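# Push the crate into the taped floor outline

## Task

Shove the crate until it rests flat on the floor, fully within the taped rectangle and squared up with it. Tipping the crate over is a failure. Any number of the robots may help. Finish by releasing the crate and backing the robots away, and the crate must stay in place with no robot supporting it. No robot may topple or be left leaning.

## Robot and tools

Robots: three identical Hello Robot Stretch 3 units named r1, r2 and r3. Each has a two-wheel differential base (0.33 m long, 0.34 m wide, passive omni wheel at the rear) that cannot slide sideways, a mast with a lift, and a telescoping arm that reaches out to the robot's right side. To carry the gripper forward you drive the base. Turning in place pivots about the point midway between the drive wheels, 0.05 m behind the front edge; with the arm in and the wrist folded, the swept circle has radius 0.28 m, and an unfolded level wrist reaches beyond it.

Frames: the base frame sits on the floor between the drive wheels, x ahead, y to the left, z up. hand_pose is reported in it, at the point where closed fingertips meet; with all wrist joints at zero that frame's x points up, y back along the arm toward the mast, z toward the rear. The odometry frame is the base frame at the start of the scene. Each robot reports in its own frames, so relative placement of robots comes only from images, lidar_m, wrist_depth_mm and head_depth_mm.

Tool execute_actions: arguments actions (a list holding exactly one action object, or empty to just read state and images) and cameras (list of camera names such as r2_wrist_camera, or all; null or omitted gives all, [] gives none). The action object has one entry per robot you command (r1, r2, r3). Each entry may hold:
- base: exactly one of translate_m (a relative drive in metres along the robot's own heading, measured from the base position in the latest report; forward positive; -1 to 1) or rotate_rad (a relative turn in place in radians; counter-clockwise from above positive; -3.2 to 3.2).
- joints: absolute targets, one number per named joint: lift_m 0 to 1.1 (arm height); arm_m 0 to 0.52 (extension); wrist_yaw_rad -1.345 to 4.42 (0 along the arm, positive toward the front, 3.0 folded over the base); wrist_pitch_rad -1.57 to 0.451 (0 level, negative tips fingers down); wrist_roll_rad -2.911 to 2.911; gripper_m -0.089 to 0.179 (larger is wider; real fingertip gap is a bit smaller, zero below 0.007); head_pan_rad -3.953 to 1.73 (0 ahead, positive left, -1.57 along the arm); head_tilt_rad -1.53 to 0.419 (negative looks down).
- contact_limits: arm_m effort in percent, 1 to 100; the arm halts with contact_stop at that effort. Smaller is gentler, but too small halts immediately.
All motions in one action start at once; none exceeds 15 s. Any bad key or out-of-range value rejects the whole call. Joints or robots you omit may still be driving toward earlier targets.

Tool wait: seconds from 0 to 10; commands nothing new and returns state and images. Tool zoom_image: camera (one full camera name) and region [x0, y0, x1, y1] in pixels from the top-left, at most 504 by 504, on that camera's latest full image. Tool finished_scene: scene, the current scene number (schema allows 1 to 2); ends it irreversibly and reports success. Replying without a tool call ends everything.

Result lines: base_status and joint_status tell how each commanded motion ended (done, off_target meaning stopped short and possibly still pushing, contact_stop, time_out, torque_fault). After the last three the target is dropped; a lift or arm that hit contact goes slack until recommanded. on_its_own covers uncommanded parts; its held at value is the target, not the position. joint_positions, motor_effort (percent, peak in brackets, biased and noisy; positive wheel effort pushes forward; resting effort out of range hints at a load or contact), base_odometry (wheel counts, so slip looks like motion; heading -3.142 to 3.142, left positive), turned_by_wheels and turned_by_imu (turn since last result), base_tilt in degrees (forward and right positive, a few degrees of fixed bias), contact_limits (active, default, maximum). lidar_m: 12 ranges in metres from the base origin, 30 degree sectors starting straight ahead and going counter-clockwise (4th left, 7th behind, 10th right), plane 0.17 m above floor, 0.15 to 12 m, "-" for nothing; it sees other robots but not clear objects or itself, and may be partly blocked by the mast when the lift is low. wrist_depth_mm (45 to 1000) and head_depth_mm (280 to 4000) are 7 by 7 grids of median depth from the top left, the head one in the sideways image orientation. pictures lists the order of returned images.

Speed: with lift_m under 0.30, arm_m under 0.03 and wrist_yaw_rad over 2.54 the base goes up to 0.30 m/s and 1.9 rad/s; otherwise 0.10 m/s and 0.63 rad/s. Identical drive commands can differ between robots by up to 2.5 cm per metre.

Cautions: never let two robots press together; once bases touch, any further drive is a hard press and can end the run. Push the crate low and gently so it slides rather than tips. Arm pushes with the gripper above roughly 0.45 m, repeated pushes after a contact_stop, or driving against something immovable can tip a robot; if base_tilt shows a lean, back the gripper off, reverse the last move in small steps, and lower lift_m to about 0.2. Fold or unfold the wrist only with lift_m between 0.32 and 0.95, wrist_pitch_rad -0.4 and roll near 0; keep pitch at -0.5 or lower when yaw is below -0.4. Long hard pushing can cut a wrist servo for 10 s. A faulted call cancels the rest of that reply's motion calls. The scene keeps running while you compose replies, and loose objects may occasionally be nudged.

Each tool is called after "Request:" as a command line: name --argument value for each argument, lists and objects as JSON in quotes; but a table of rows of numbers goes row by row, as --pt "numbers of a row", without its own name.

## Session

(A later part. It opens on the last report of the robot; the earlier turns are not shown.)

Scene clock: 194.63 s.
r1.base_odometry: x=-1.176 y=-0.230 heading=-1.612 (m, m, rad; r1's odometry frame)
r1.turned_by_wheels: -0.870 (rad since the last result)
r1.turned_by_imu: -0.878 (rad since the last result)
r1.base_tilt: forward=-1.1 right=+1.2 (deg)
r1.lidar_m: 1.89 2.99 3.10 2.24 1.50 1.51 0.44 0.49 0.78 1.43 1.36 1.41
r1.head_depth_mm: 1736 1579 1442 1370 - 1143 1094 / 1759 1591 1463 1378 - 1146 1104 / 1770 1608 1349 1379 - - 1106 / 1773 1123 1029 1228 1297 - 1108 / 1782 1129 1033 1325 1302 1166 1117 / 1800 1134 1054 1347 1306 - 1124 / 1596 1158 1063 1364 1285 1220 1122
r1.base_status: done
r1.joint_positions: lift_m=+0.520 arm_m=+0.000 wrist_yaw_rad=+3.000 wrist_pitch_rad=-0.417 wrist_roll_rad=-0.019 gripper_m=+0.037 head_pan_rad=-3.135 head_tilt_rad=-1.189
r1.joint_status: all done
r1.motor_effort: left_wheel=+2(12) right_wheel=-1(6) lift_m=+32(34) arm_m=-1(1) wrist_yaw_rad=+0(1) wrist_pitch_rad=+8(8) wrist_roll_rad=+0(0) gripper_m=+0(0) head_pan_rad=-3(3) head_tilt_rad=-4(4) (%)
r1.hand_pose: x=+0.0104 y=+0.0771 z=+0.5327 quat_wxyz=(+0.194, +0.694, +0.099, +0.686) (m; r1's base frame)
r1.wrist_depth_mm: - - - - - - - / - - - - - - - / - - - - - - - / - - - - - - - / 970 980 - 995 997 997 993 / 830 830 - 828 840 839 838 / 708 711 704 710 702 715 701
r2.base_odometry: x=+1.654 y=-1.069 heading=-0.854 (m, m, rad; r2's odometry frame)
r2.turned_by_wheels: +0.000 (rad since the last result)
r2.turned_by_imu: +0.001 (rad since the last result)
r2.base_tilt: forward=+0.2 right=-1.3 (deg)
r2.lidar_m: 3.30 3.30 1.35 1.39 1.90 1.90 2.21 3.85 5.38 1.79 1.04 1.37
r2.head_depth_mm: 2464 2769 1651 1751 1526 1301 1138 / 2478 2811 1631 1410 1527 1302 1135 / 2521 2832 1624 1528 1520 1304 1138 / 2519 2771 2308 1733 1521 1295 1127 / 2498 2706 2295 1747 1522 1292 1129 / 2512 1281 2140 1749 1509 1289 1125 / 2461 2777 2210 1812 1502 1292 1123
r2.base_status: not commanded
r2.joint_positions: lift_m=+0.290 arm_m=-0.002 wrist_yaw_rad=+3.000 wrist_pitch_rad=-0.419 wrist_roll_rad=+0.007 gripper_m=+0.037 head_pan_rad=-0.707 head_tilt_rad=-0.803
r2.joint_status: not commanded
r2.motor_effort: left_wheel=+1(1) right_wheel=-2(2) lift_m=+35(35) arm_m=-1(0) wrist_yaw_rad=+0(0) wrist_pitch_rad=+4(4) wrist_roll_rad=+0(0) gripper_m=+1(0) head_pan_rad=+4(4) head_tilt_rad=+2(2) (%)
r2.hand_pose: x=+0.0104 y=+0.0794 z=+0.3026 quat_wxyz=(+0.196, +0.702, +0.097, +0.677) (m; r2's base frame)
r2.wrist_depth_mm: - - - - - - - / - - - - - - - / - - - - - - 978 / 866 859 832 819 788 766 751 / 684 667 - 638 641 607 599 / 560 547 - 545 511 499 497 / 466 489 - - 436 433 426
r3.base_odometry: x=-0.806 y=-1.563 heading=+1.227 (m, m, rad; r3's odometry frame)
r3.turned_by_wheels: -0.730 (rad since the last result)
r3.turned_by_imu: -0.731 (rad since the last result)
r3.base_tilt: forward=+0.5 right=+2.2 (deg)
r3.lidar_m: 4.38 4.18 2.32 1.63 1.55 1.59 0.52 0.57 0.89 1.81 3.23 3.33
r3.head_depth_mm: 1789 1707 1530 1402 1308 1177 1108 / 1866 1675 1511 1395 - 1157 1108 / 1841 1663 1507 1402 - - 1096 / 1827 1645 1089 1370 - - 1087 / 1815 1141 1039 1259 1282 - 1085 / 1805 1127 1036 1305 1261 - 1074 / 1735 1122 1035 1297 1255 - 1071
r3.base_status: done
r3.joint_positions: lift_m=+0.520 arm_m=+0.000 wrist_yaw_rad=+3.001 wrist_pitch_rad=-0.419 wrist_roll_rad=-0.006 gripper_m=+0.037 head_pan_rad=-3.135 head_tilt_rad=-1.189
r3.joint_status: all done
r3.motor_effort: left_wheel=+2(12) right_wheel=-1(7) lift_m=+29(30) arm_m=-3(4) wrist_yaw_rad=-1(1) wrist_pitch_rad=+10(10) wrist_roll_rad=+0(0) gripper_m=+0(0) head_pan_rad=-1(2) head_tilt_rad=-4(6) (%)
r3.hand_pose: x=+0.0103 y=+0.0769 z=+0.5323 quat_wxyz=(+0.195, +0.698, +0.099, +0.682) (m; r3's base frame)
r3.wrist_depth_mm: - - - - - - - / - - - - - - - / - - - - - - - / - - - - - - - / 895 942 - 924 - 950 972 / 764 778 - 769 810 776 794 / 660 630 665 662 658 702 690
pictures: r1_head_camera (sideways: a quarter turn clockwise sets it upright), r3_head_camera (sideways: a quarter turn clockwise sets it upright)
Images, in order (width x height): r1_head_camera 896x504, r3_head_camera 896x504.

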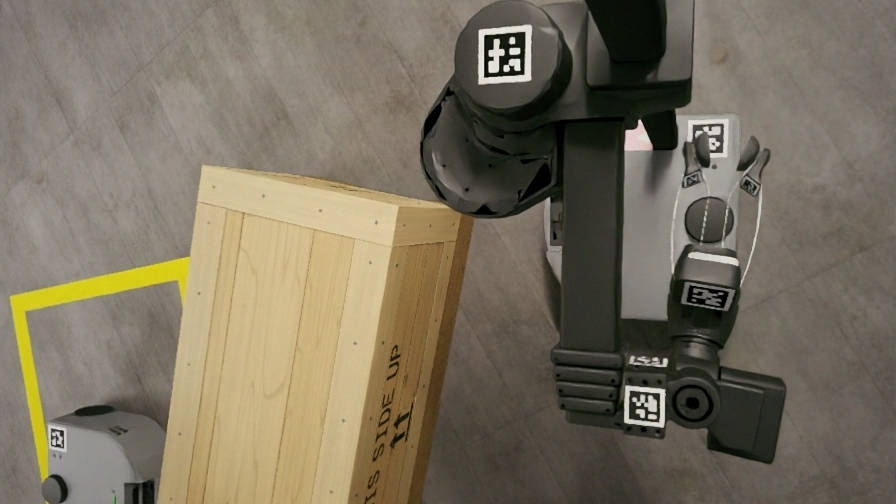

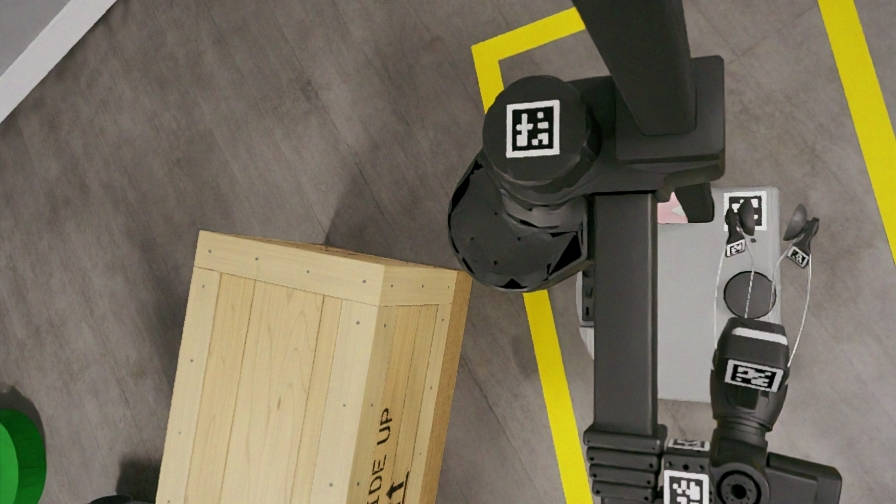

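Request:
execute_actions --actions '[{"r1":{"base":{"translate_m":-0.15},"joints":{"arm_m":0.22}},"r3":{"base":{"translate_m":-0.23},"joints":{"arm_m":0.25}}}]' --cameras '[]'

Request:
execute_actions --actions '[{"r1":{"base":{"translate_m":-0.22}},"r3":{"base":{"translate_m":-0.22}}}]' --cameras '["r1_head_camera","r1_nav_camera","r3_head_camera"]'

Scene clock: 200.43 s.
r1.base_odometry: x=-1.170 y=-0.080 heading=-1.612 (m, m, rad; r1's odometry frame)
r1.turned_by_wheels: +0.000 (rad since the last result)
r1.turned_by_imu: +0.000 (rad since the last result)
r1.base_tilt: forward=-1.0 right=+1.2 (deg)
r1.lidar_m: 2.00 3.11 3.21 2.23 1.40 3.43 0.29 0.33 0.52 1.51 1.44 1.49
r1.head_depth_mm: 1735 1577 1451 1362 - 1161 1094 / 1757 1579 1454 1385 - 1156 1105 / 1772 1598 1046 986 - 1152 1102 / 1779 1613 1035 965 1239 1157 1108 / 1801 1624 1039 982 1295 1182 1115 / 1792 1639 1045 990 1302 1202 1130 / 1802 1455 1054 1007 1303 1209 1128
r1.base_status: done
r1.joint_positions: lift_m=+0.520 arm_m=+0.220 wrist_yaw_rad=+3.000 wrist_pitch_rad=-0.417 wrist_roll_rad=-0.019 gripper_m=+0.037 head_pan_rad=-3.135 head_tilt_rad=-1.189
r1.joint_status: all done
r1.motor_effort: left_wheel=+2(4) right_wheel=-1(5) lift_m=+32(32) arm_m=+5(6) wrist_yaw_rad=+0(0) wrist_pitch_rad=+8(8) wrist_roll_rad=+0(0) gripper_m=+0(0) head_pan_rad=-3(3) head_tilt_rad=-4(3) (%)
r1.hand_pose: x=+0.0104 y=-0.1425 z=+0.5327 quat_wxyz=(+0.194, +0.694, +0.099, +0.686) (m; r1's base frame)
r1.wrist_depth_mm: - - - - - - - / - - - - - - - / - - - - - - - / - - - - - - - / - 999 - 984 993 - - / 836 830 - 864 836 831 847 / 671 725 - 712 695 716 720
r2.base_odometry: x=+1.654 y=-1.069 heading=-0.854 (m, m, rad; r2's odometry frame)
r2.turned_by_wheels: +0.000 (rad since the last result)
r2.turned_by_imu: +0.001 (rad since the last result)
r2.base_tilt: forward=+0.3 right=-1.3 (deg)
r2.lidar_m: 3.27 3.32 1.35 1.39 1.90 1.90 2.22 3.83 5.38 1.76 1.04 1.26
r2.head_depth_mm: 2499 2782 1642 1741 1531 1297 1148 / 2451 2805 1633 1407 1536 1302 1137 / 2494 2824 1619 1520 1528 1295 1135 / 2504 1670 2298 1695 1517 1295 1135 / 2499 1311 2212 1688 1508 1300 1124 / 2360 2705 2205 1772 1517 1297 1127 / 2514 2804 2219 1814 1516 1299 1126
r2.base_status: not commanded
r2.joint_positions: lift_m=+0.290 arm_m=-0.002 wrist_yaw_rad=+3.000 wrist_pitch_rad=-0.419 wrist_roll_rad=+0.007 gripper_m=+0.037 head_pan_rad=-0.707 head_tilt_rad=-0.803
r2.joint_status: not commanded
r2.motor_effort: left_wheel=+1(1) right_wheel=-2(2) lift_m=+35(35) arm_m=-1(0) wrist_yaw_rad=+0(1) wrist_pitch_rad=+4(4) wrist_roll_rad=+0(0) gripper_m=+0(1) head_pan_rad=+5(3) head_tilt_rad=+2(2) (%)
r2.hand_pose: x=+0.0104 y=+0.0794 z=+0.3026 quat_wxyz=(+0.196, +0.702, +0.097, +0.677) (m; r2's base frame)
r2.wrist_depth_mm: - - - - - - - / - - - - - - - / - - - - - - - / 900 864 851 804 767 764 754 / 687 660 - 629 638 607 591 / 559 544 - 538 509 504 490 / 466 491 - - 437 428 421
r3.base_odometry: x=-0.884 y=-1.780 heading=+1.228 (m, m, rad; r3's odometry frame)
r3.turned_by_wheels: +0.000 (rad since the last result)
r3.turned_by_imu: +0.002 (rad since the last result)
r3.base_tilt: forward=+0.5 right=+2.2 (deg)
r3.lidar_m: 4.54 4.36 2.10 1.50 1.43 1.46 0.29 0.32 0.49 1.77 3.36 3.46
r3.head_depth_mm: 1683 1686 1531 1398 1307 1173 1117 / 1809 1659 1526 1408 - 1153 1104 / 1856 1656 1508 1395 - - 1096 / 1828 1640 1444 992 - - 1083 / 1808 1623 1040 948 1039 - 1088 / 1777 1618 1033 947 1150 1157 1082 / 1721 1607 1021 947 1228 1150 1076
r3.base_status: done
r3.joint_positions: lift_m=+0.520 arm_m=+0.250 wrist_yaw_rad=+3.001 wrist_pitch_rad=-0.419 wrist_roll_rad=-0.006 gripper_m=+0.037 head_pan_rad=-3.135 head_tilt_rad=-1.189
r3.joint_status: all done
r3.motor_effort: left_wheel=+2(4) right_wheel=-1(7) lift_m=+29(29) arm_m=+5(4) wrist_yaw_rad=-1(1) wrist_pitch_rad=+10(10) wrist_roll_rad=+0(0) gripper_m=+0(0) head_pan_rad=-1(2) head_tilt_rad=-6(5) (%)
r3.hand_pose: x=+0.0103 y=-0.1726 z=+0.5323 quat_wxyz=(+0.195, +0.698, +0.099, +0.682) (m; r3's base frame)
r3.wrist_depth_mm: - - - - - - - / - - - - - - - / - - - - - - - / - - - - - - - / 920 882 941 913 - 915 964 / 395 769 - 787 819 803 817 / 404 584 - 664 657 675 670
pictures: none
No camera images: the call's "cameras" was empty. Leave "cameras" out to get every camera's image.

Scene clock: 204.63 s.
r1.base_odometry: x=-1.161 y=+0.139 heading=-1.612 (m, m, rad; r1's odometry frame)
r1.turned_by_wheels: +0.000 (rad since the last result)
r1.turned_by_imu: -0.091 (rad since the last result)
r1.base_tilt: forward=-1.0 right=+1.2 (deg)
r1.lidar_m: 1.98 3.29 3.31 2.21 1.28 3.28 0.27 0.27 0.31 0.51 1.56 1.57
r1.head_depth_mm: 1736 1574 1453 1363 - 1148 1090 / 1756 1594 1474 1388 - 1149 1099 / 1756 1606 1461 1391 - 1155 1108 / 1780 1618 1050 955 1053 1159 1108 / 1782 1620 1040 960 1001 1187 1110 / 1811 1641 1049 964 923 1200 1133 / 1840 1641 1503 971 927 1208 1127
r1.base_status: translate_m off_target (by the wheels' count: -0.2197 of -0.2200)
r1.joint_positions: lift_m=+0.520 arm_m=+0.220 wrist_yaw_rad=+3.000 wrist_pitch_rad=-0.417 wrist_roll_rad=-0.019 gripper_m=+0.037 head_pan_rad=-3.135 head_tilt_rad=-1.189
r1.joint_status: not commanded
r1.on_its_own: left_wheel is at rest, and its effort (-47) is outside its rest range (-18 to +18); right_wheel is at rest, and its effort (-31) is outside its rest range (-18 to +18)
r1.motor_effort: left_wheel=-47(100) right_wheel=-31(38) lift_m=+31(32) arm_m=+2(4) wrist_yaw_rad=+1(0) wrist_pitch_rad=+8(8) wrist_roll_rad=+0(0) gripper_m=+0(0) head_pan_rad=-3(3) head_tilt_rad=-4(4) (%)
r1.hand_pose: x=+0.0104 y=-0.1426 z=+0.5328 quat_wxyz=(+0.194, +0.694, +0.099, +0.686) (m; r1's base frame)
r1.wrist_depth_mm: - - - - - - - / - - - - - - - / - - - - - - - / - - - - - - - / 995 998 - - - 987 - / 833 824 - 857 864 842 835 / 412 727 - 712 682 699 715
r2.base_odometry: x=+1.654 y=-1.069 heading=-0.854 (m, m, rad; r2's odometry frame)
r2.turned_by_wheels: +0.000 (rad since the last result)
r2.turned_by_imu: +0.001 (rad since the last result)
r2.base_tilt: forward=+0.2 right=-1.3 (deg)
r2.lidar_m: 3.30 3.31 1.35 1.38 1.90 1.90 2.20 3.79 5.39 1.78 1.08 1.13
r2.head_depth_mm: 2493 2786 1642 1372 1499 1296 1144 / 2506 2798 1614 1421 1523 1306 1142 / 2526 2685 2315 1563 1533 1308 1140 / 2487 2665 2157 1601 1518 1301 1134 / 2417 2665 2221 1720 1513 1297 1132 / 2524 2806 2202 1831 1504 1287 1124 / 2506 2788 2201 1802 1491 1289 1126
r2.base_status: not commanded
r2.joint_positions: lift_m=+0.290 arm_m=-0.002 wrist_yaw_rad=+3.000 wrist_pitch_rad=-0.419 wrist_roll_rad=+0.007 gripper_m=+0.037 head_pan_rad=-0.707 head_tilt_rad=-0.803
r2.joint_status: not commanded
r2.motor_effort: left_wheel=+1(1) right_wheel=-2(2) lift_m=+35(35) arm_m=+0(1) wrist_yaw_rad=-1(0) wrist_pitch_rad=+4(4) wrist_roll_rad=+0(0) gripper_m=+0(1) head_pan_rad=+4(4) head_tilt_rad=+2(2) (%)
r2.hand_pose: x=+0.0104 y=+0.0794 z=+0.3026 quat_wxyz=(+0.196, +0.702, +0.097, +0.677) (m; r2's base frame)
r2.wrist_depth_mm: - - - - - - - / - - - - - - - / - - - - - - 985 / 890 873 835 802 798 754 734 / 681 665 - 637 651 616 601 / 558 542 - 549 507 506 492 / 466 484 - - 437 431 424
r3.base_odometry: x=-0.958 y=-1.987 heading=+1.228 (m, m, rad; r3's odometry frame)
r3.turned_by_wheels: +0.000 (rad since the last result)
r3.turned_by_imu: -0.193 (rad since the last result)
r3.base_tilt: forward=+0.5 right=+2.2 (deg)
r3.lidar_m: 4.04 4.46 2.58 1.53 1.33 1.34 0.27 0.27 0.29 0.43 3.44 3.45
r3.head_depth_mm: 1416 1603 1524 1399 1297 1172 1110 / 1540 1645 1524 1401 - 1154 1107 / 1701 1650 1511 1394 - - 1092 / 1803 1650 1496 1400 - - 1088 / 1813 1635 1489 950 951 - 1086 / 1805 1622 1036 949 896 1152 1082 / 1786 1594 1459 939 880 1149 1074
r3.base_status: translate_m off_target (by the wheels' count: -0.2196 of -0.2200)
r3.joint_positions: lift_m=+0.520 arm_m=+0.250 wrist_yaw_rad=+3.000 wrist_pitch_rad=-0.419 wrist_roll_rad=-0.006 gripper_m=+0.037 head_pan_rad=-3.136 head_tilt_rad=-1.189
r3.joint_status: not commanded
r3.on_its_own: left_wheel is at rest, and its effort (-58) is outside its rest range (-18 to +18); right_wheel is at rest, and its effort (-60) is outside its rest range (-18 to +18)
r3.motor_effort: left_wheel=-58(87) right_wheel=-60(82) lift_m=+28(29) arm_m=+3(5) wrist_yaw_rad=-1(1) wrist_pitch_rad=+10(11) wrist_roll_rad=+0(0) gripper_m=+1(0) head_pan_rad=+0(1) head_tilt_rad=-6(6) (%)
r3.hand_pose: x=+0.0103 y=-0.1727 z=+0.5323 quat_wxyz=(+0.196, +0.698, +0.099, +0.682) (m; r3's base frame)
r3.wrist_depth_mm: - - - - - - - / - - - - - - - / - - - - - - - / - - - - - - - / 907 890 932 911 - 960 936 / 417 773 - 815 815 774 779 / 374 649 - 676 658 679 689
pictures: r1_head_camera (sideways: a quarter turn clockwise sets it upright), r1_nav_camera (sideways: a quarter turn counterclockwise sets it upright), r3_head_camera (sideways: a quarter turn clockwise sets it upright)
Images, in order (width x height): r1_head_camera 896x504, r1_nav_camera 672x504, r3_head_camera 896x504.

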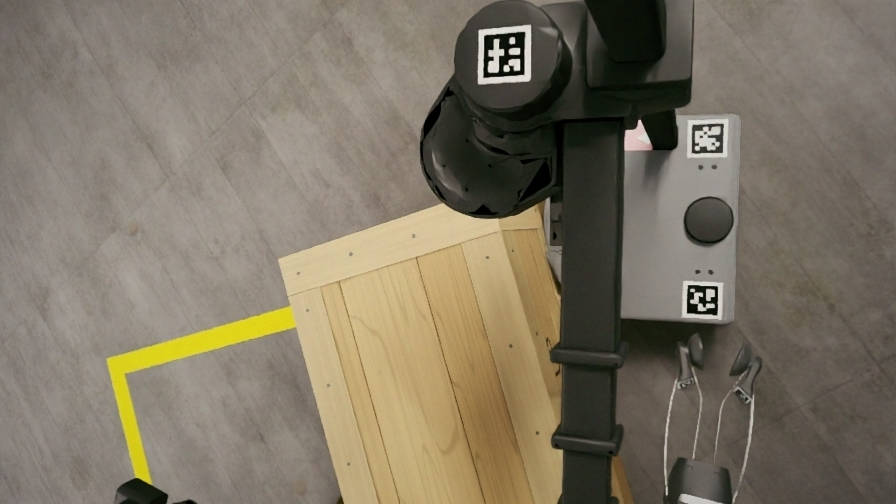

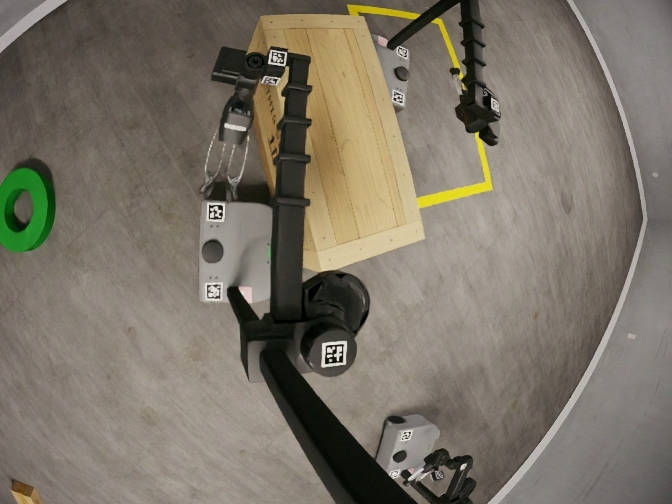

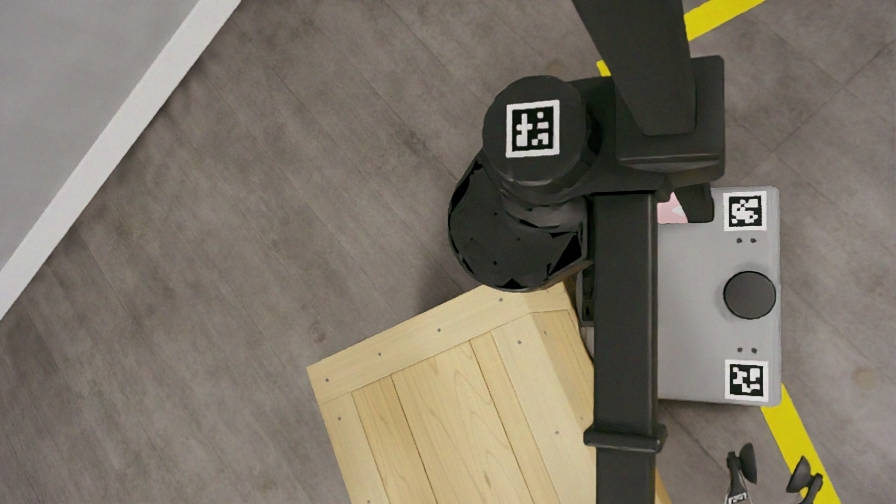

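Request:
execute_actions --actions '[{"r1":{"base":{"translate_m":0.1},"joints":{"arm_m":0,"lift_m":0.29}},"r3":{"base":{"translate_m":0.07},"joints":{"arm_m":0,"lift_m":0.29}},"r2":{"base":{"rotate_rad":-0.2}}}]' --cameras '[]'

Request:
execute_actions --actions '[{"r1":{"base":{"rotate_rad":-1.33}},"r3":{"base":{"rotate_rad":2.5}},"r2":{"base":{"translate_m":0.4}}}]' --cameras '[]'

Request:
execute_actions --actions '[{"r1":{"base":{"translate_m":0.24}},"r3":{"base":{"translate_m":0.5}},"r2":{"base":{"translate_m":0.45}}}]' --cameras '[]'

Request:
execute_actions --actions '[{"r1":{"base":{"rotate_rad":1.84}},"r3":{"base":{"rotate_rad":1.05},"joints":{"head_pan_rad":0.5}},"r2":{"joints":{"head_pan_rad":-3.14}}}]' --cameras '["r1_head_camera","r1_nav_camera","r3_nav_camera"]'

Scene clock: 218.30 s.
r1.base_odometry: x=-1.165 y=+0.039 heading=-1.612 (m, m, rad; r1's odometry frame)
r1.turned_by_wheels: +0.000 (rad since the last result)
r1.turned_by_imu: +0.001 (rad since the last result)
r1.base_tilt: forward=-1.0 right=+1.1 (deg)
r1.lidar_m: 1.91 3.20 3.23 2.22 1.34 3.32 0.37 0.37 0.42 0.69 1.50 1.51
r1.head_depth_mm: 1731 1572 1447 1342 1267 1150 1096 / 1756 1610 1459 1347 - 1153 1098 / 1755 1620 1472 1324 - - 1107 / 1772 1610 1032 984 1302 1154 1115 / 1787 1626 1033 984 1284 - 1121 / 1792 1632 1045 975 1263 1203 1124 / 1817 1651 1057 968 1255 1203 1131
r1.base_status: done
r1.joint_positions: lift_m=+0.290 arm_m=+0.000 wrist_yaw_rad=+3.000 wrist_pitch_rad=-0.417 wrist_roll_rad=-0.019 gripper_m=+0.037 head_pan_rad=-3.135 head_tilt_rad=-1.189
r1.joint_status: all done
r1.motor_effort: left_wheel=+0(43) right_wheel=+0(28) lift_m=+26(28) arm_m=-2(3) wrist_yaw_rad=+1(0) wrist_pitch_rad=+8(8) wrist_roll_rad=+0(0) gripper_m=+0(0) head_pan_rad=-3(3) head_tilt_rad=-3(3) (%)
r1.hand_pose: x=+0.0104 y=+0.0771 z=+0.3030 quat_wxyz=(+0.194, +0.694, +0.099, +0.686) (m; r1's base frame)
r1.wrist_depth_mm: - - - - - - - / - - - - - - - / - - - - - - - / 788 791 791 783 786 801 817 / 627 635 659 637 641 637 635 / 528 526 - 551 538 535 531 / 463 - - - 442 461 452
r2.base_odometry: x=+1.654 y=-1.069 heading=-1.053 (m, m, rad; r2's odometry frame)
r2.turned_by_wheels: -0.200 (rad since the last result)
r2.turned_by_imu: -0.195 (rad since the last result)
r2.base_tilt: forward=+0.2 right=-1.3 (deg)
r2.lidar_m: 3.01 3.39 3.31 1.35 1.94 1.90 2.02 2.90 5.38 3.75 1.08 1.09
r2.head_depth_mm: 2706 2925 1973 1841 1530 1312 1143 / 2663 2952 1762 1687 1536 1306 1142 / 2560 2848 1616 1447 1509 1296 1139 / 2545 2835 1735 1536 1513 1302 1136 / 2505 2791 2220 1671 1527 1297 1132 / 2464 2733 1421 1620 1495 1288 1127 / 2326 2619 2106 1777 1502 1299 1130
r2.base_status: done
r2.joint_positions: lift_m=+0.290 arm_m=-0.002 wrist_yaw_rad=+3.000 wrist_pitch_rad=-0.419 wrist_roll_rad=+0.007 gripper_m=+0.037 head_pan_rad=-0.707 head_tilt_rad=-0.803
r2.joint_status: not commanded
r2.motor_effort: left_wheel=+1(6) right_wheel=-2(6) lift_m=+35(35) arm_m=+0(1) wrist_yaw_rad=-1(1) wrist_pitch_rad=+4(4) wrist_roll_rad=+0(0) gripper_m=+0(0) head_pan_rad=+4(4) head_tilt_rad=+1(2) (%)
r2.hand_pose: x=+0.0104 y=+0.0794 z=+0.3026 quat_wxyz=(+0.196, +0.702, +0.097, +0.677) (m; r2's base frame)
r2.wrist_depth_mm: - - - - - - - / - - - - - - - / - - - - - - 973 / 878 883 819 799 783 763 738 / 683 677 - 640 637 607 591 / 548 542 - 539 511 502 491 / 464 489 - - 433 429 426
r3.base_odometry: x=-0.934 y=-1.921 heading=+1.228 (m, m, rad; r3's odometry frame)
r3.turned_by_wheels: +0.000 (rad since the last result)
r3.turned_by_imu: +0.001 (rad since the last result)
r3.base_tilt: forward=+0.6 right=+2.2 (deg)
r3.lidar_m: 3.97 4.40 2.68 1.58 1.38 1.39 0.34 0.33 0.36 0.53 3.41 3.40
r3.head_depth_mm: 1458 1633 1524 1402 1305 1176 1111 / 1593 1668 1518 1393 1283 1162 1105 / 1757 1652 1499 1370 1304 - 1101 / 1807 1645 1492 1369 - - 1083 / 1822 1625 1484 964 1197 - 1080 / 1787 1621 1027 949 1105 - 1080 / 1767 1612 1025 938 991 1152 1068
r3.base_status: done
r3.joint_positions: lift_m=+0.290 arm_m=+0.000 wrist_yaw_rad=+3.000 wrist_pitch_rad=-0.419 wrist_roll_rad=-0.006 gripper_m=+0.037 head_pan_rad=-3.136 head_tilt_rad=-1.189
r3.joint_status: all done
r3.motor_effort: left_wheel=+0(55) right_wheel=+1(57) lift_m=+22(24) arm_m=-3(6) wrist_yaw_rad=-1(1) wrist_pitch_rad=+10(10) wrist_roll_rad=+0(0) gripper_m=+0(1) head_pan_rad=-1(1) head_tilt_rad=-5(6) (%)
r3.hand_pose: x=+0.0103 y=+0.0768 z=+0.3026 quat_wxyz=(+0.196, +0.698, +0.099, +0.682) (m; r3's base frame)
r3.wrist_depth_mm: - - - - - - - / - - - - - - - / 932 882 977 - - - - / 737 727 728 729 751 775 759 / 588 599 - 606 617 622 607 / 499 496 - 525 533 510 521 / 435 - - - 430 447 447
pictures: none
No camera images: the call's "cameras" was empty. Leave "cameras" out to get every camera's image.

Scene clock: 221.37 s.
r1.base_odometry: x=-1.165 y=+0.039 heading=-2.942 (m, m, rad; r1's odometry frame)
r1.turned_by_wheels: -1.330 (rad since the last result)
r1.turned_by_imu: -1.337 (rad since the last result)
r1.base_tilt: forward=-1.0 right=+1.2 (deg)
r1.lidar_m: 1.51 1.50 1.63 2.48 3.22 3.49 1.16 1.01 0.39 0.37 0.38 0.50
r1.head_depth_mm: 1731 1571 1457 1339 1261 1164 1093 / 1758 1587 1460 1340 - 1150 1101 / 1759 1602 1466 1362 - - 1107 / 1784 1623 1473 1368 1297 1164 1114 / 1775 1436 1502 1373 1306 - 1121 / 1149 1388 1458 1382 1286 1179 1124 / 1107 1427 1511 1385 1295 950 925
r1.base_status: done
r1.joint_positions: lift_m=+0.290 arm_m=+0.000 wrist_yaw_rad=+3.000 wrist_pitch_rad=-0.417 wrist_roll_rad=-0.019 gripper_m=+0.037 head_pan_rad=-3.135 head_tilt_rad=-1.189
r1.joint_status: not commanded
r1.motor_effort: left_wheel=+2(14) right_wheel=-1(7) lift_m=+25(25) arm_m=-1(1) wrist_yaw_rad=+0(1) wrist_pitch_rad=+8(8) wrist_roll_rad=+0(0) gripper_m=+0(1) head_pan_rad=-3(3) head_tilt_rad=-4(3) (%)
r1.hand_pose: x=+0.0104 y=+0.0771 z=+0.3030 quat_wxyz=(+0.194, +0.694, +0.099, +0.686) (m; r1's base frame)
r1.wrist_depth_mm: - - - - - - - / - - - - - - - / - - - - 899 - - / 784 777 800 789 754 806 796 / 625 626 662 640 648 636 644 / 527 522 - 547 536 531 535 / 468 - - - 444 451 454
r2.base_odometry: x=+1.852 y=-1.417 heading=-1.053 (m, m, rad; r2's odometry frame)
r2.turned_by_wheels: +0.000 (rad since the last result)
r2.turned_by_imu: +0.002 (rad since the last result)
r2.base_tilt: forward=+0.2 right=-1.3 (deg)
r2.lidar_m: 2.67 3.14 3.08 1.35 2.28 2.23 2.38 3.40 5.56 0.91 0.85 1.00
r2.head_depth_mm: 2401 2743 1639 1289 1311 1324 1140 / 2308 2704 1683 1302 1347 1305 1137 / 2291 2638 2300 1848 1473 1298 1137 / 2242 2588 2327 1506 1431 1290 1133 / 2207 2504 2296 1472 1379 1295 1139 / 2141 2357 2161 1122 1445 1278 1130 / 2036 2410 2281 1807 1498 1285 1131
r2.base_status: done
r2.joint_positions: lift_m=+0.290 arm_m=-0.002 wrist_yaw_rad=+3.000 wrist_pitch_rad=-0.419 wrist_roll_rad=+0.007 gripper_m=+0.037 head_pan_rad=-0.707 head_tilt_rad=-0.803
r2.joint_status: not commanded
r2.motor_effort: left_wheel=+1(7) right_wheel=-2(5) lift_m=+35(36) arm_m=+0(1) wrist_yaw_rad=+0(1) wrist_pitch_rad=+4(4) wrist_roll_rad=+0(0) gripper_m=+0(0) head_pan_rad=+4(4) head_tilt_rad=+1(1) (%)
r2.hand_pose: x=+0.0104 y=+0.0794 z=+0.3026 quat_wxyz=(+0.196, +0.702, +0.097, +0.677) (m; r2's base frame)
r2.wrist_depth_mm: - - - - - - - / - - - - - - - / - - - - - - 975 / 887 853 851 808 785 745 750 / 685 661 - 634 646 612 597 / 558 545 - 543 507 508 494 / 466 495 - - 438 428 425
r3.base_odometry: x=-0.934 y=-1.921 heading=-2.556 (m, m, rad; r3's odometry frame)
r3.turned_by_wheels: +2.500 (rad since the last result)
r3.turned_by_imu: +2.500 (rad since the last result)
r3.base_tilt: forward=+0.5 right=+2.2 (deg)
r3.lidar_m: 1.38 0.35 0.33 0.34 0.45 3.42 3.40 3.71 4.45 3.50 1.69 1.40
r3.head_depth_mm: 1874 1680 1531 1387 1304 963 804 / 1844 1675 1520 1377 1281 1162 1043 / 1846 1664 1499 1380 1309 - 1099 / 1838 1636 1490 1369 - - 1088 / 1822 1625 1479 1358 1274 - 1075 / 1791 1618 1467 1346 1260 - 1078 / 1771 1611 1457 1346 1241 1149 1066
r3.base_status: done
r3.joint_positions: lift_m=+0.290 arm_m=+0.000 wrist_yaw_rad=+3.000 wrist_pitch_rad=-0.419 wrist_roll_rad=-0.006 gripper_m=+0.037 head_pan_rad=-3.136 head_tilt_rad=-1.189
r3.joint_status: not commanded
r3.motor_effort: left_wheel=-2(11) right_wheel=+3(13) lift_m=+22(22) arm_m=-3(3) wrist_yaw_rad=-1(1) wrist_pitch_rad=+10(10) wrist_roll_rad=+0(0) gripper_m=+0(0) head_pan_rad=-3(1) head_tilt_rad=-5(5) (%)
r3.hand_pose: x=+0.0103 y=+0.0768 z=+0.3026 quat_wxyz=(+0.196, +0.698, +0.099, +0.682) (m; r3's base frame)
r3.wrist_depth_mm: 506 - 398 360 337 311 307 / - - 431 391 344 318 292 / 873 593 472 421 381 342 313 / 708 661 514 471 411 370 359 / 590 589 - 517 447 400 604 / 500 508 - 524 466 450 512 / 444 - - - 433 446 453
pictures: none
No camera images: the call's "cameras" was empty. Leave "cameras" out to get every camera's image.

Scene clock: 224.60 s.
r1.base_odometry: x=-1.400 y=-0.008 heading=-2.942 (m, m, rad; r1's odometry frame)
r1.turned_by_wheels: +0.000 (rad since the last result)
r1.turned_by_imu: +0.002 (rad since the last result)
r1.base_tilt: forward=-1.0 right=+1.2 (deg)
r1.lidar_m: 1.29 1.27 1.39 2.12 3.30 3.58 0.95 0.53 0.38 0.36 0.36 0.48
r1.head_depth_mm: 1719 1589 1453 1349 1268 1160 1093 / 1761 1585 1465 1349 - 1149 1097 / 1195 1374 1462 1362 - - 1106 / 1078 1373 1449 1365 1299 1160 1112 / 1811 1621 1498 1379 1290 - 1114 / 1784 1646 1519 1372 1253 1186 1110 / 1800 1665 1513 1072 933 917 893
r1.base_status: done
r1.joint_positions: lift_m=+0.290 arm_m=+0.000 wrist_yaw_rad=+3.000 wrist_pitch_rad=-0.417 wrist_roll_rad=-0.019 gripper_m=+0.037 head_pan_rad=-3.135 head_tilt_rad=-1.189
r1.joint_status: not commanded
r1.motor_effort: left_wheel=+2(12) right_wheel=-1(5) lift_m=+26(26) arm_m=-2(1) wrist_yaw_rad=+1(1) wrist_pitch_rad=+8(8) wrist_roll_rad=+0(0) gripper_m=+0(1) head_pan_rad=-2(3) head_tilt_rad=-4(4) (%)
r1.hand_pose: x=+0.0104 y=+0.0771 z=+0.3030 quat_wxyz=(+0.194, +0.694, +0.099, +0.686) (m; r1's base frame)
r1.wrist_depth_mm: - - - - - - - / - - - - - - - / - - - 893 - - - / 772 792 753 710 777 799 791 / 642 631 669 651 628 644 638 / 526 527 - 548 542 542 533 / 468 - - - 440 458 456
r2.base_odometry: x=+2.075 y=-1.808 heading=-1.053 (m, m, rad; r2's odometry frame)
r2.turned_by_wheels: +0.000 (rad since the last result)
r2.turned_by_imu: +0.002 (rad since the last result)
r2.base_tilt: forward=+0.2 right=-1.4 (deg)
r2.lidar_m: 2.28 2.91 2.85 3.01 1.53 2.60 2.76 3.95 0.93 0.74 0.89 2.15
r2.head_depth_mm: 2027 2342 2345 1708 1541 1308 1134 / 1972 2263 2327 1688 1335 1304 1138 / 1820 2139 2144 1064 1339 1298 1132 / 1885 2175 2289 1814 1478 1294 1127 / 1868 2144 2283 1817 1515 1291 1131 / 1828 2116 2272 1727 1504 1302 1130 / 1805 2070 2223 1814 1506 1282 1129
r2.base_status: done
r2.joint_positions: lift_m=+0.290 arm_m=-0.002 wrist_yaw_rad=+3.000 wrist_pitch_rad=-0.419 wrist_roll_rad=+0.007 gripper_m=+0.037 head_pan_rad=-0.707 head_tilt_rad=-0.803
r2.joint_status: not commanded
r2.motor_effort: left_wheel=+1(8) right_wheel=-2(4) lift_m=+35(35) arm_m=-1(1) wrist_yaw_rad=-1(1) wrist_pitch_rad=+4(4) wrist_roll_rad=+0(1) gripper_m=+0(0) head_pan_rad=+4(4) head_tilt_rad=+2(1) (%)
r2.hand_pose: x=+0.0104 y=+0.0794 z=+0.3026 quat_wxyz=(+0.196, +0.702, +0.097, +0.677) (m; r2's base frame)
r2.wrist_depth_mm: - - - - - - - / - - - - - - - / - - - - - - 989 / 883 859 822 817 786 754 741 / 687 669 - 636 646 606 598 / 556 542 - 542 516 507 490 / 470 491 - - 436 432 423
r3.base_odometry: x=-1.351 y=-2.197 heading=-2.556 (m, m, rad; r3's odometry frame)
r3.turned_by_wheels: +0.000 (rad since the last result)
r3.turned_by_imu: +0.000 (rad since the last result)
r3.base_tilt: forward=+0.6 right=+2.3 (deg)
r3.lidar_m: 0.89 0.98 1.51 0.38 0.28 0.33 3.89 4.29 4.54 2.15 1.11 0.90
r3.head_depth_mm: 1878 1688 1485 977 916 1165 1114 / 1864 1673 1521 1371 910 1166 1105 / 1861 1664 1500 1381 1302 - 1096 / 1837 1642 1491 1364 - - 1087 / 1826 1632 1483 1354 1277 - 1078 / 1796 1600 1476 1357 1256 - 1079 / 1787 1600 1461 1327 1240 1155 1068
r3.base_status: done
r3.joint_positions: lift_m=+0.290 arm_m=+0.000 wrist_yaw_rad=+3.000 wrist_pitch_rad=-0.419 wrist_roll_rad=-0.006 gripper_m=+0.037 head_pan_rad=-3.136 head_tilt_rad=-1.189
r3.joint_status: not commanded
r3.motor_effort: left_wheel=-3(9) right_wheel=+3(10) lift_m=+23(23) arm_m=-3(3) wrist_yaw_rad=+0(1) wrist_pitch_rad=+10(10) wrist_roll_rad=+0(0) gripper_m=+0(0) head_pan_rad=-2(3) head_tilt_rad=-5(5) (%)
r3.hand_pose: x=+0.0103 y=+0.0768 z=+0.3026 quat_wxyz=(+0.196, +0.698, +0.099, +0.682) (m; r3's base frame)
r3.wrist_depth_mm: 244 - 421 - - - - / 243 - 450 - - - - / 255 284 480 - - - 968 / 279 308 530 724 766 753 754 / 332 326 - 597 625 619 620 / 419 364 - 526 523 512 521 / 445 - - - 430 444 447
pictures: none
No camera images: the call's "cameras" was empty. Leave "cameras" out to get every camera's image.

Scene clock: 227.17 s.
r1.base_odometry: x=-1.400 y=-0.008 heading=-1.102 (m, m, rad; r1's odometry frame)
r1.turned_by_wheels: +1.840 (rad since the last result)
r1.turned_by_imu: +1.849 (rad since the last result)
r1.base_tilt: forward=-1.0 right=+1.1 (deg)
r1.lidar_m: 3.29 3.33 0.95 3.51 0.43 0.36 0.36 0.40 1.38 1.27 1.28 1.61
r1.head_depth_mm: 1729 1578 1011 942 1244 1154 1097 / 1743 1593 1014 965 - 1145 1101 / 1771 1601 1026 966 - - 1106 / 1778 1608 1026 989 1298 1156 1106 / 1792 1621 1038 1071 1305 - 1116 / 1717 1390 1042 1242 1280 1198 1121 / 1108 1419 1487 1386 1293 1207 1125
r1.base_status: done
r1.joint_positions: lift_m=+0.290 arm_m=+0.000 wrist_yaw_rad=+3.000 wrist_pitch_rad=-0.417 wrist_roll_rad=-0.019 gripper_m=+0.037 head_pan_rad=-3.135 head_tilt_rad=-1.189
r1.joint_status: not commanded
r1.motor_effort: left_wheel=-2(12) right_wheel=+3(10) lift_m=+26(26) arm_m=-2(1) wrist_yaw_rad=+0(0) wrist_pitch_rad=+8(8) wrist_roll_rad=+0(0) gripper_m=+0(0) head_pan_rad=-2(3) head_tilt_rad=-4(3) (%)
r1.hand_pose: x=+0.0104 y=+0.0771 z=+0.3030 quat_wxyz=(+0.194, +0.694, +0.099, +0.686) (m; r1's base frame)
r1.wrist_depth_mm: 404 - - - - - - / 412 - - - - - - / 426 - - 983 - - - / 436 537 782 787 782 794 789 / 434 577 663 640 638 636 635 / 435 519 - 549 534 536 534 / 419 - - - 441 460 458
r2.base_odometry: x=+2.075 y=-1.808 heading=-1.053 (m, m, rad; r2's odometry frame)
r2.turned_by_wheels: +0.000 (rad since the last result)
r2.turned_by_imu: +0.001 (rad since the last result)
r2.base_tilt: forward=+0.2 right=-1.3 (deg)
r2.lidar_m: 2.27 2.91 2.85 3.02 1.53 2.60 2.76 3.98 0.93 0.74 0.85 2.15
r2.head_depth_mm: 2257 2542 2335 1843 1533 1306 1140 / 2381 2651 2338 1837 1532 1303 1158 / 2506 2787 2337 1834 1532 1303 1178 / 2688 2927 2359 1831 1519 1294 1178 / 2810 3020 2304 1819 1524 1301 1127 / 3072 3115 2309 1806 1506 1287 1136 / 3275 3046 2287 1806 1503 1291 1131
r2.base_status: not commanded
r2.joint_positions: lift_m=+0.290 arm_m=-0.002 wrist_yaw_rad=+3.000 wrist_pitch_rad=-0.419 wrist_roll_rad=+0.007 gripper_m=+0.037 head_pan_rad=-3.133 head_tilt_rad=-0.803
r2.joint_status: all done
r2.motor_effort: left_wheel=+1(2) right_wheel=-2(2) lift_m=+34(36) arm_m=-1(0) wrist_yaw_rad=+0(0) wrist_pitch_rad=+4(4) wrist_roll_rad=+0(0) gripper_m=+0(0) head_pan_rad=-4(49) head_tilt_rad=+1(2) (%)
r2.hand_pose: x=+0.0104 y=+0.0794 z=+0.3026 quat_wxyz=(+0.196, +0.702, +0.097, +0.677) (m; r2's base frame)
r2.wrist_depth_mm: - - - - - - - / - - - - - - - / - - - - - - 984 / 882 858 838 810 779 763 744 / 688 667 - 645 642 613 589 / 565 541 - 543 508 505 491 / 474 490 - - 436 431 423
r3.base_odometry: x=-1.351 y=-2.197 heading=-1.506 (m, m, rad; r3's odometry frame)
r3.turned_by_wheels: +1.050 (rad since the last result)
r3.turned_by_imu: +1.050 (rad since the last result)
r3.base_tilt: forward=+0.5 right=+2.2 (deg)
r3.lidar_m: 1.50 0.38 0.28 0.33 3.91 4.27 4.52 2.24 1.11 0.90 0.89 0.97
r3.head_depth_mm: 1870 1691 1529 1399 1288 1195 1117 / 1870 1674 1518 1386 1283 1186 1102 / 1809 1650 1497 1379 1269 1181 - / 1752 1646 1502 1370 1263 1183 - / 1819 1601 1475 1113 1258 1189 - / 1796 1368 1312 949 1031 1190 - / 1780 1362 1027 938 897 1163 -
r3.base_status: done
r3.joint_positions: lift_m=+0.290 arm_m=+0.000 wrist_yaw_rad=+3.000 wrist_pitch_rad=-0.419 wrist_roll_rad=-0.006 gripper_m=+0.037 head_pan_rad=+0.493 head_tilt_rad=-1.189
r3.joint_status: all done
r3.motor_effort: left_wheel=-3(10) right_wheel=+3(11) lift_m=+23(23) arm_m=-4(3) wrist_yaw_rad=+0(1) wrist_pitch_rad=+10(10) wrist_roll_rad=+0(0) gripper_m=+1(0) head_pan_rad=+4(29) head_tilt_rad=-5(5) (%)
r3.hand_pose: x=+0.0103 y=+0.0768 z=+0.3026 quat_wxyz=(+0.196, +0.698, +0.099, +0.682) (m; r3's base frame)
r3.wrist_depth_mm: - - - 590 298 305 321 / - - - 637 310 324 338 / 929 941 938 676 342 356 372 / 724 733 734 676 375 400 432 / 584 591 - 589 412 451 500 / 491 496 - 517 528 509 520 / 441 - - - 435 442 446
pictures: r1_head_camera (sideways: a quarter turn clockwise sets it upright), r1_nav_camera (sideways: a quarter turn counterclockwise sets it upright), r3_nav_camera (sideways: a quarter turn counterclockwise sets it upright)
Images, in order (width x height): r1_head_camera 896x504, r1_nav_camera 672x504, r3_nav_camera 672x504.

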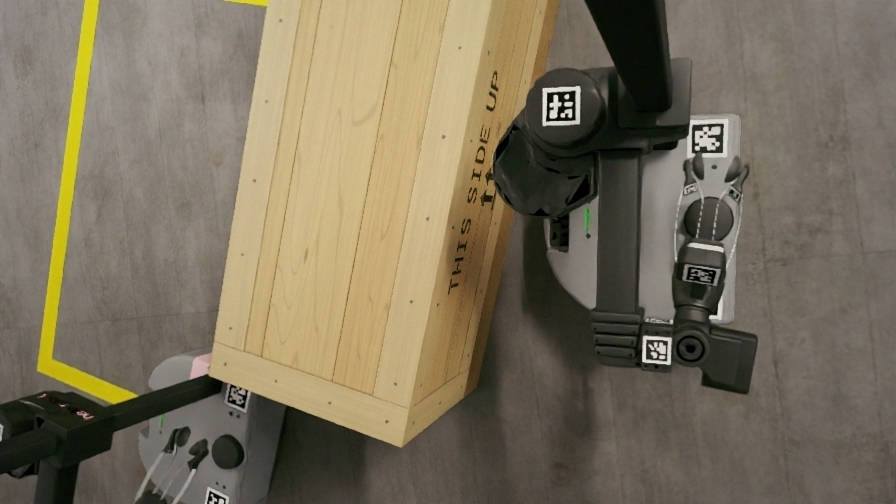

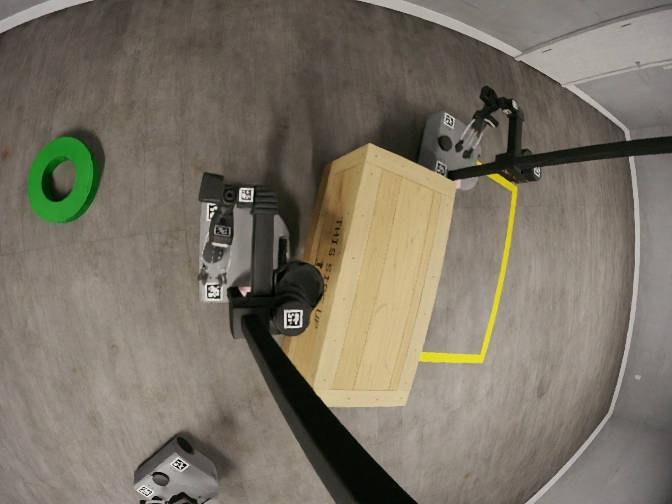

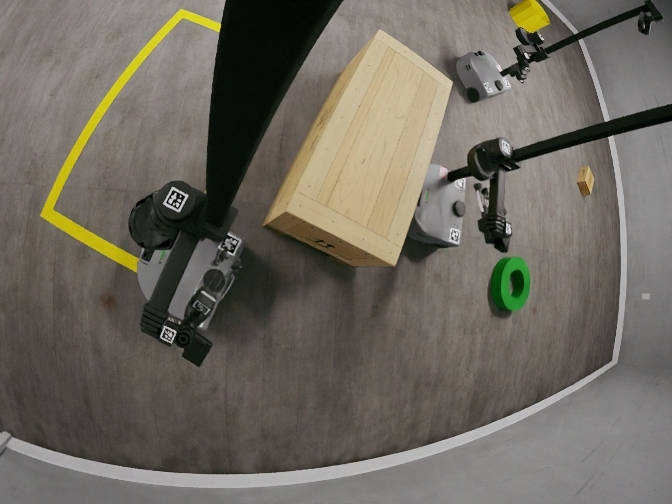

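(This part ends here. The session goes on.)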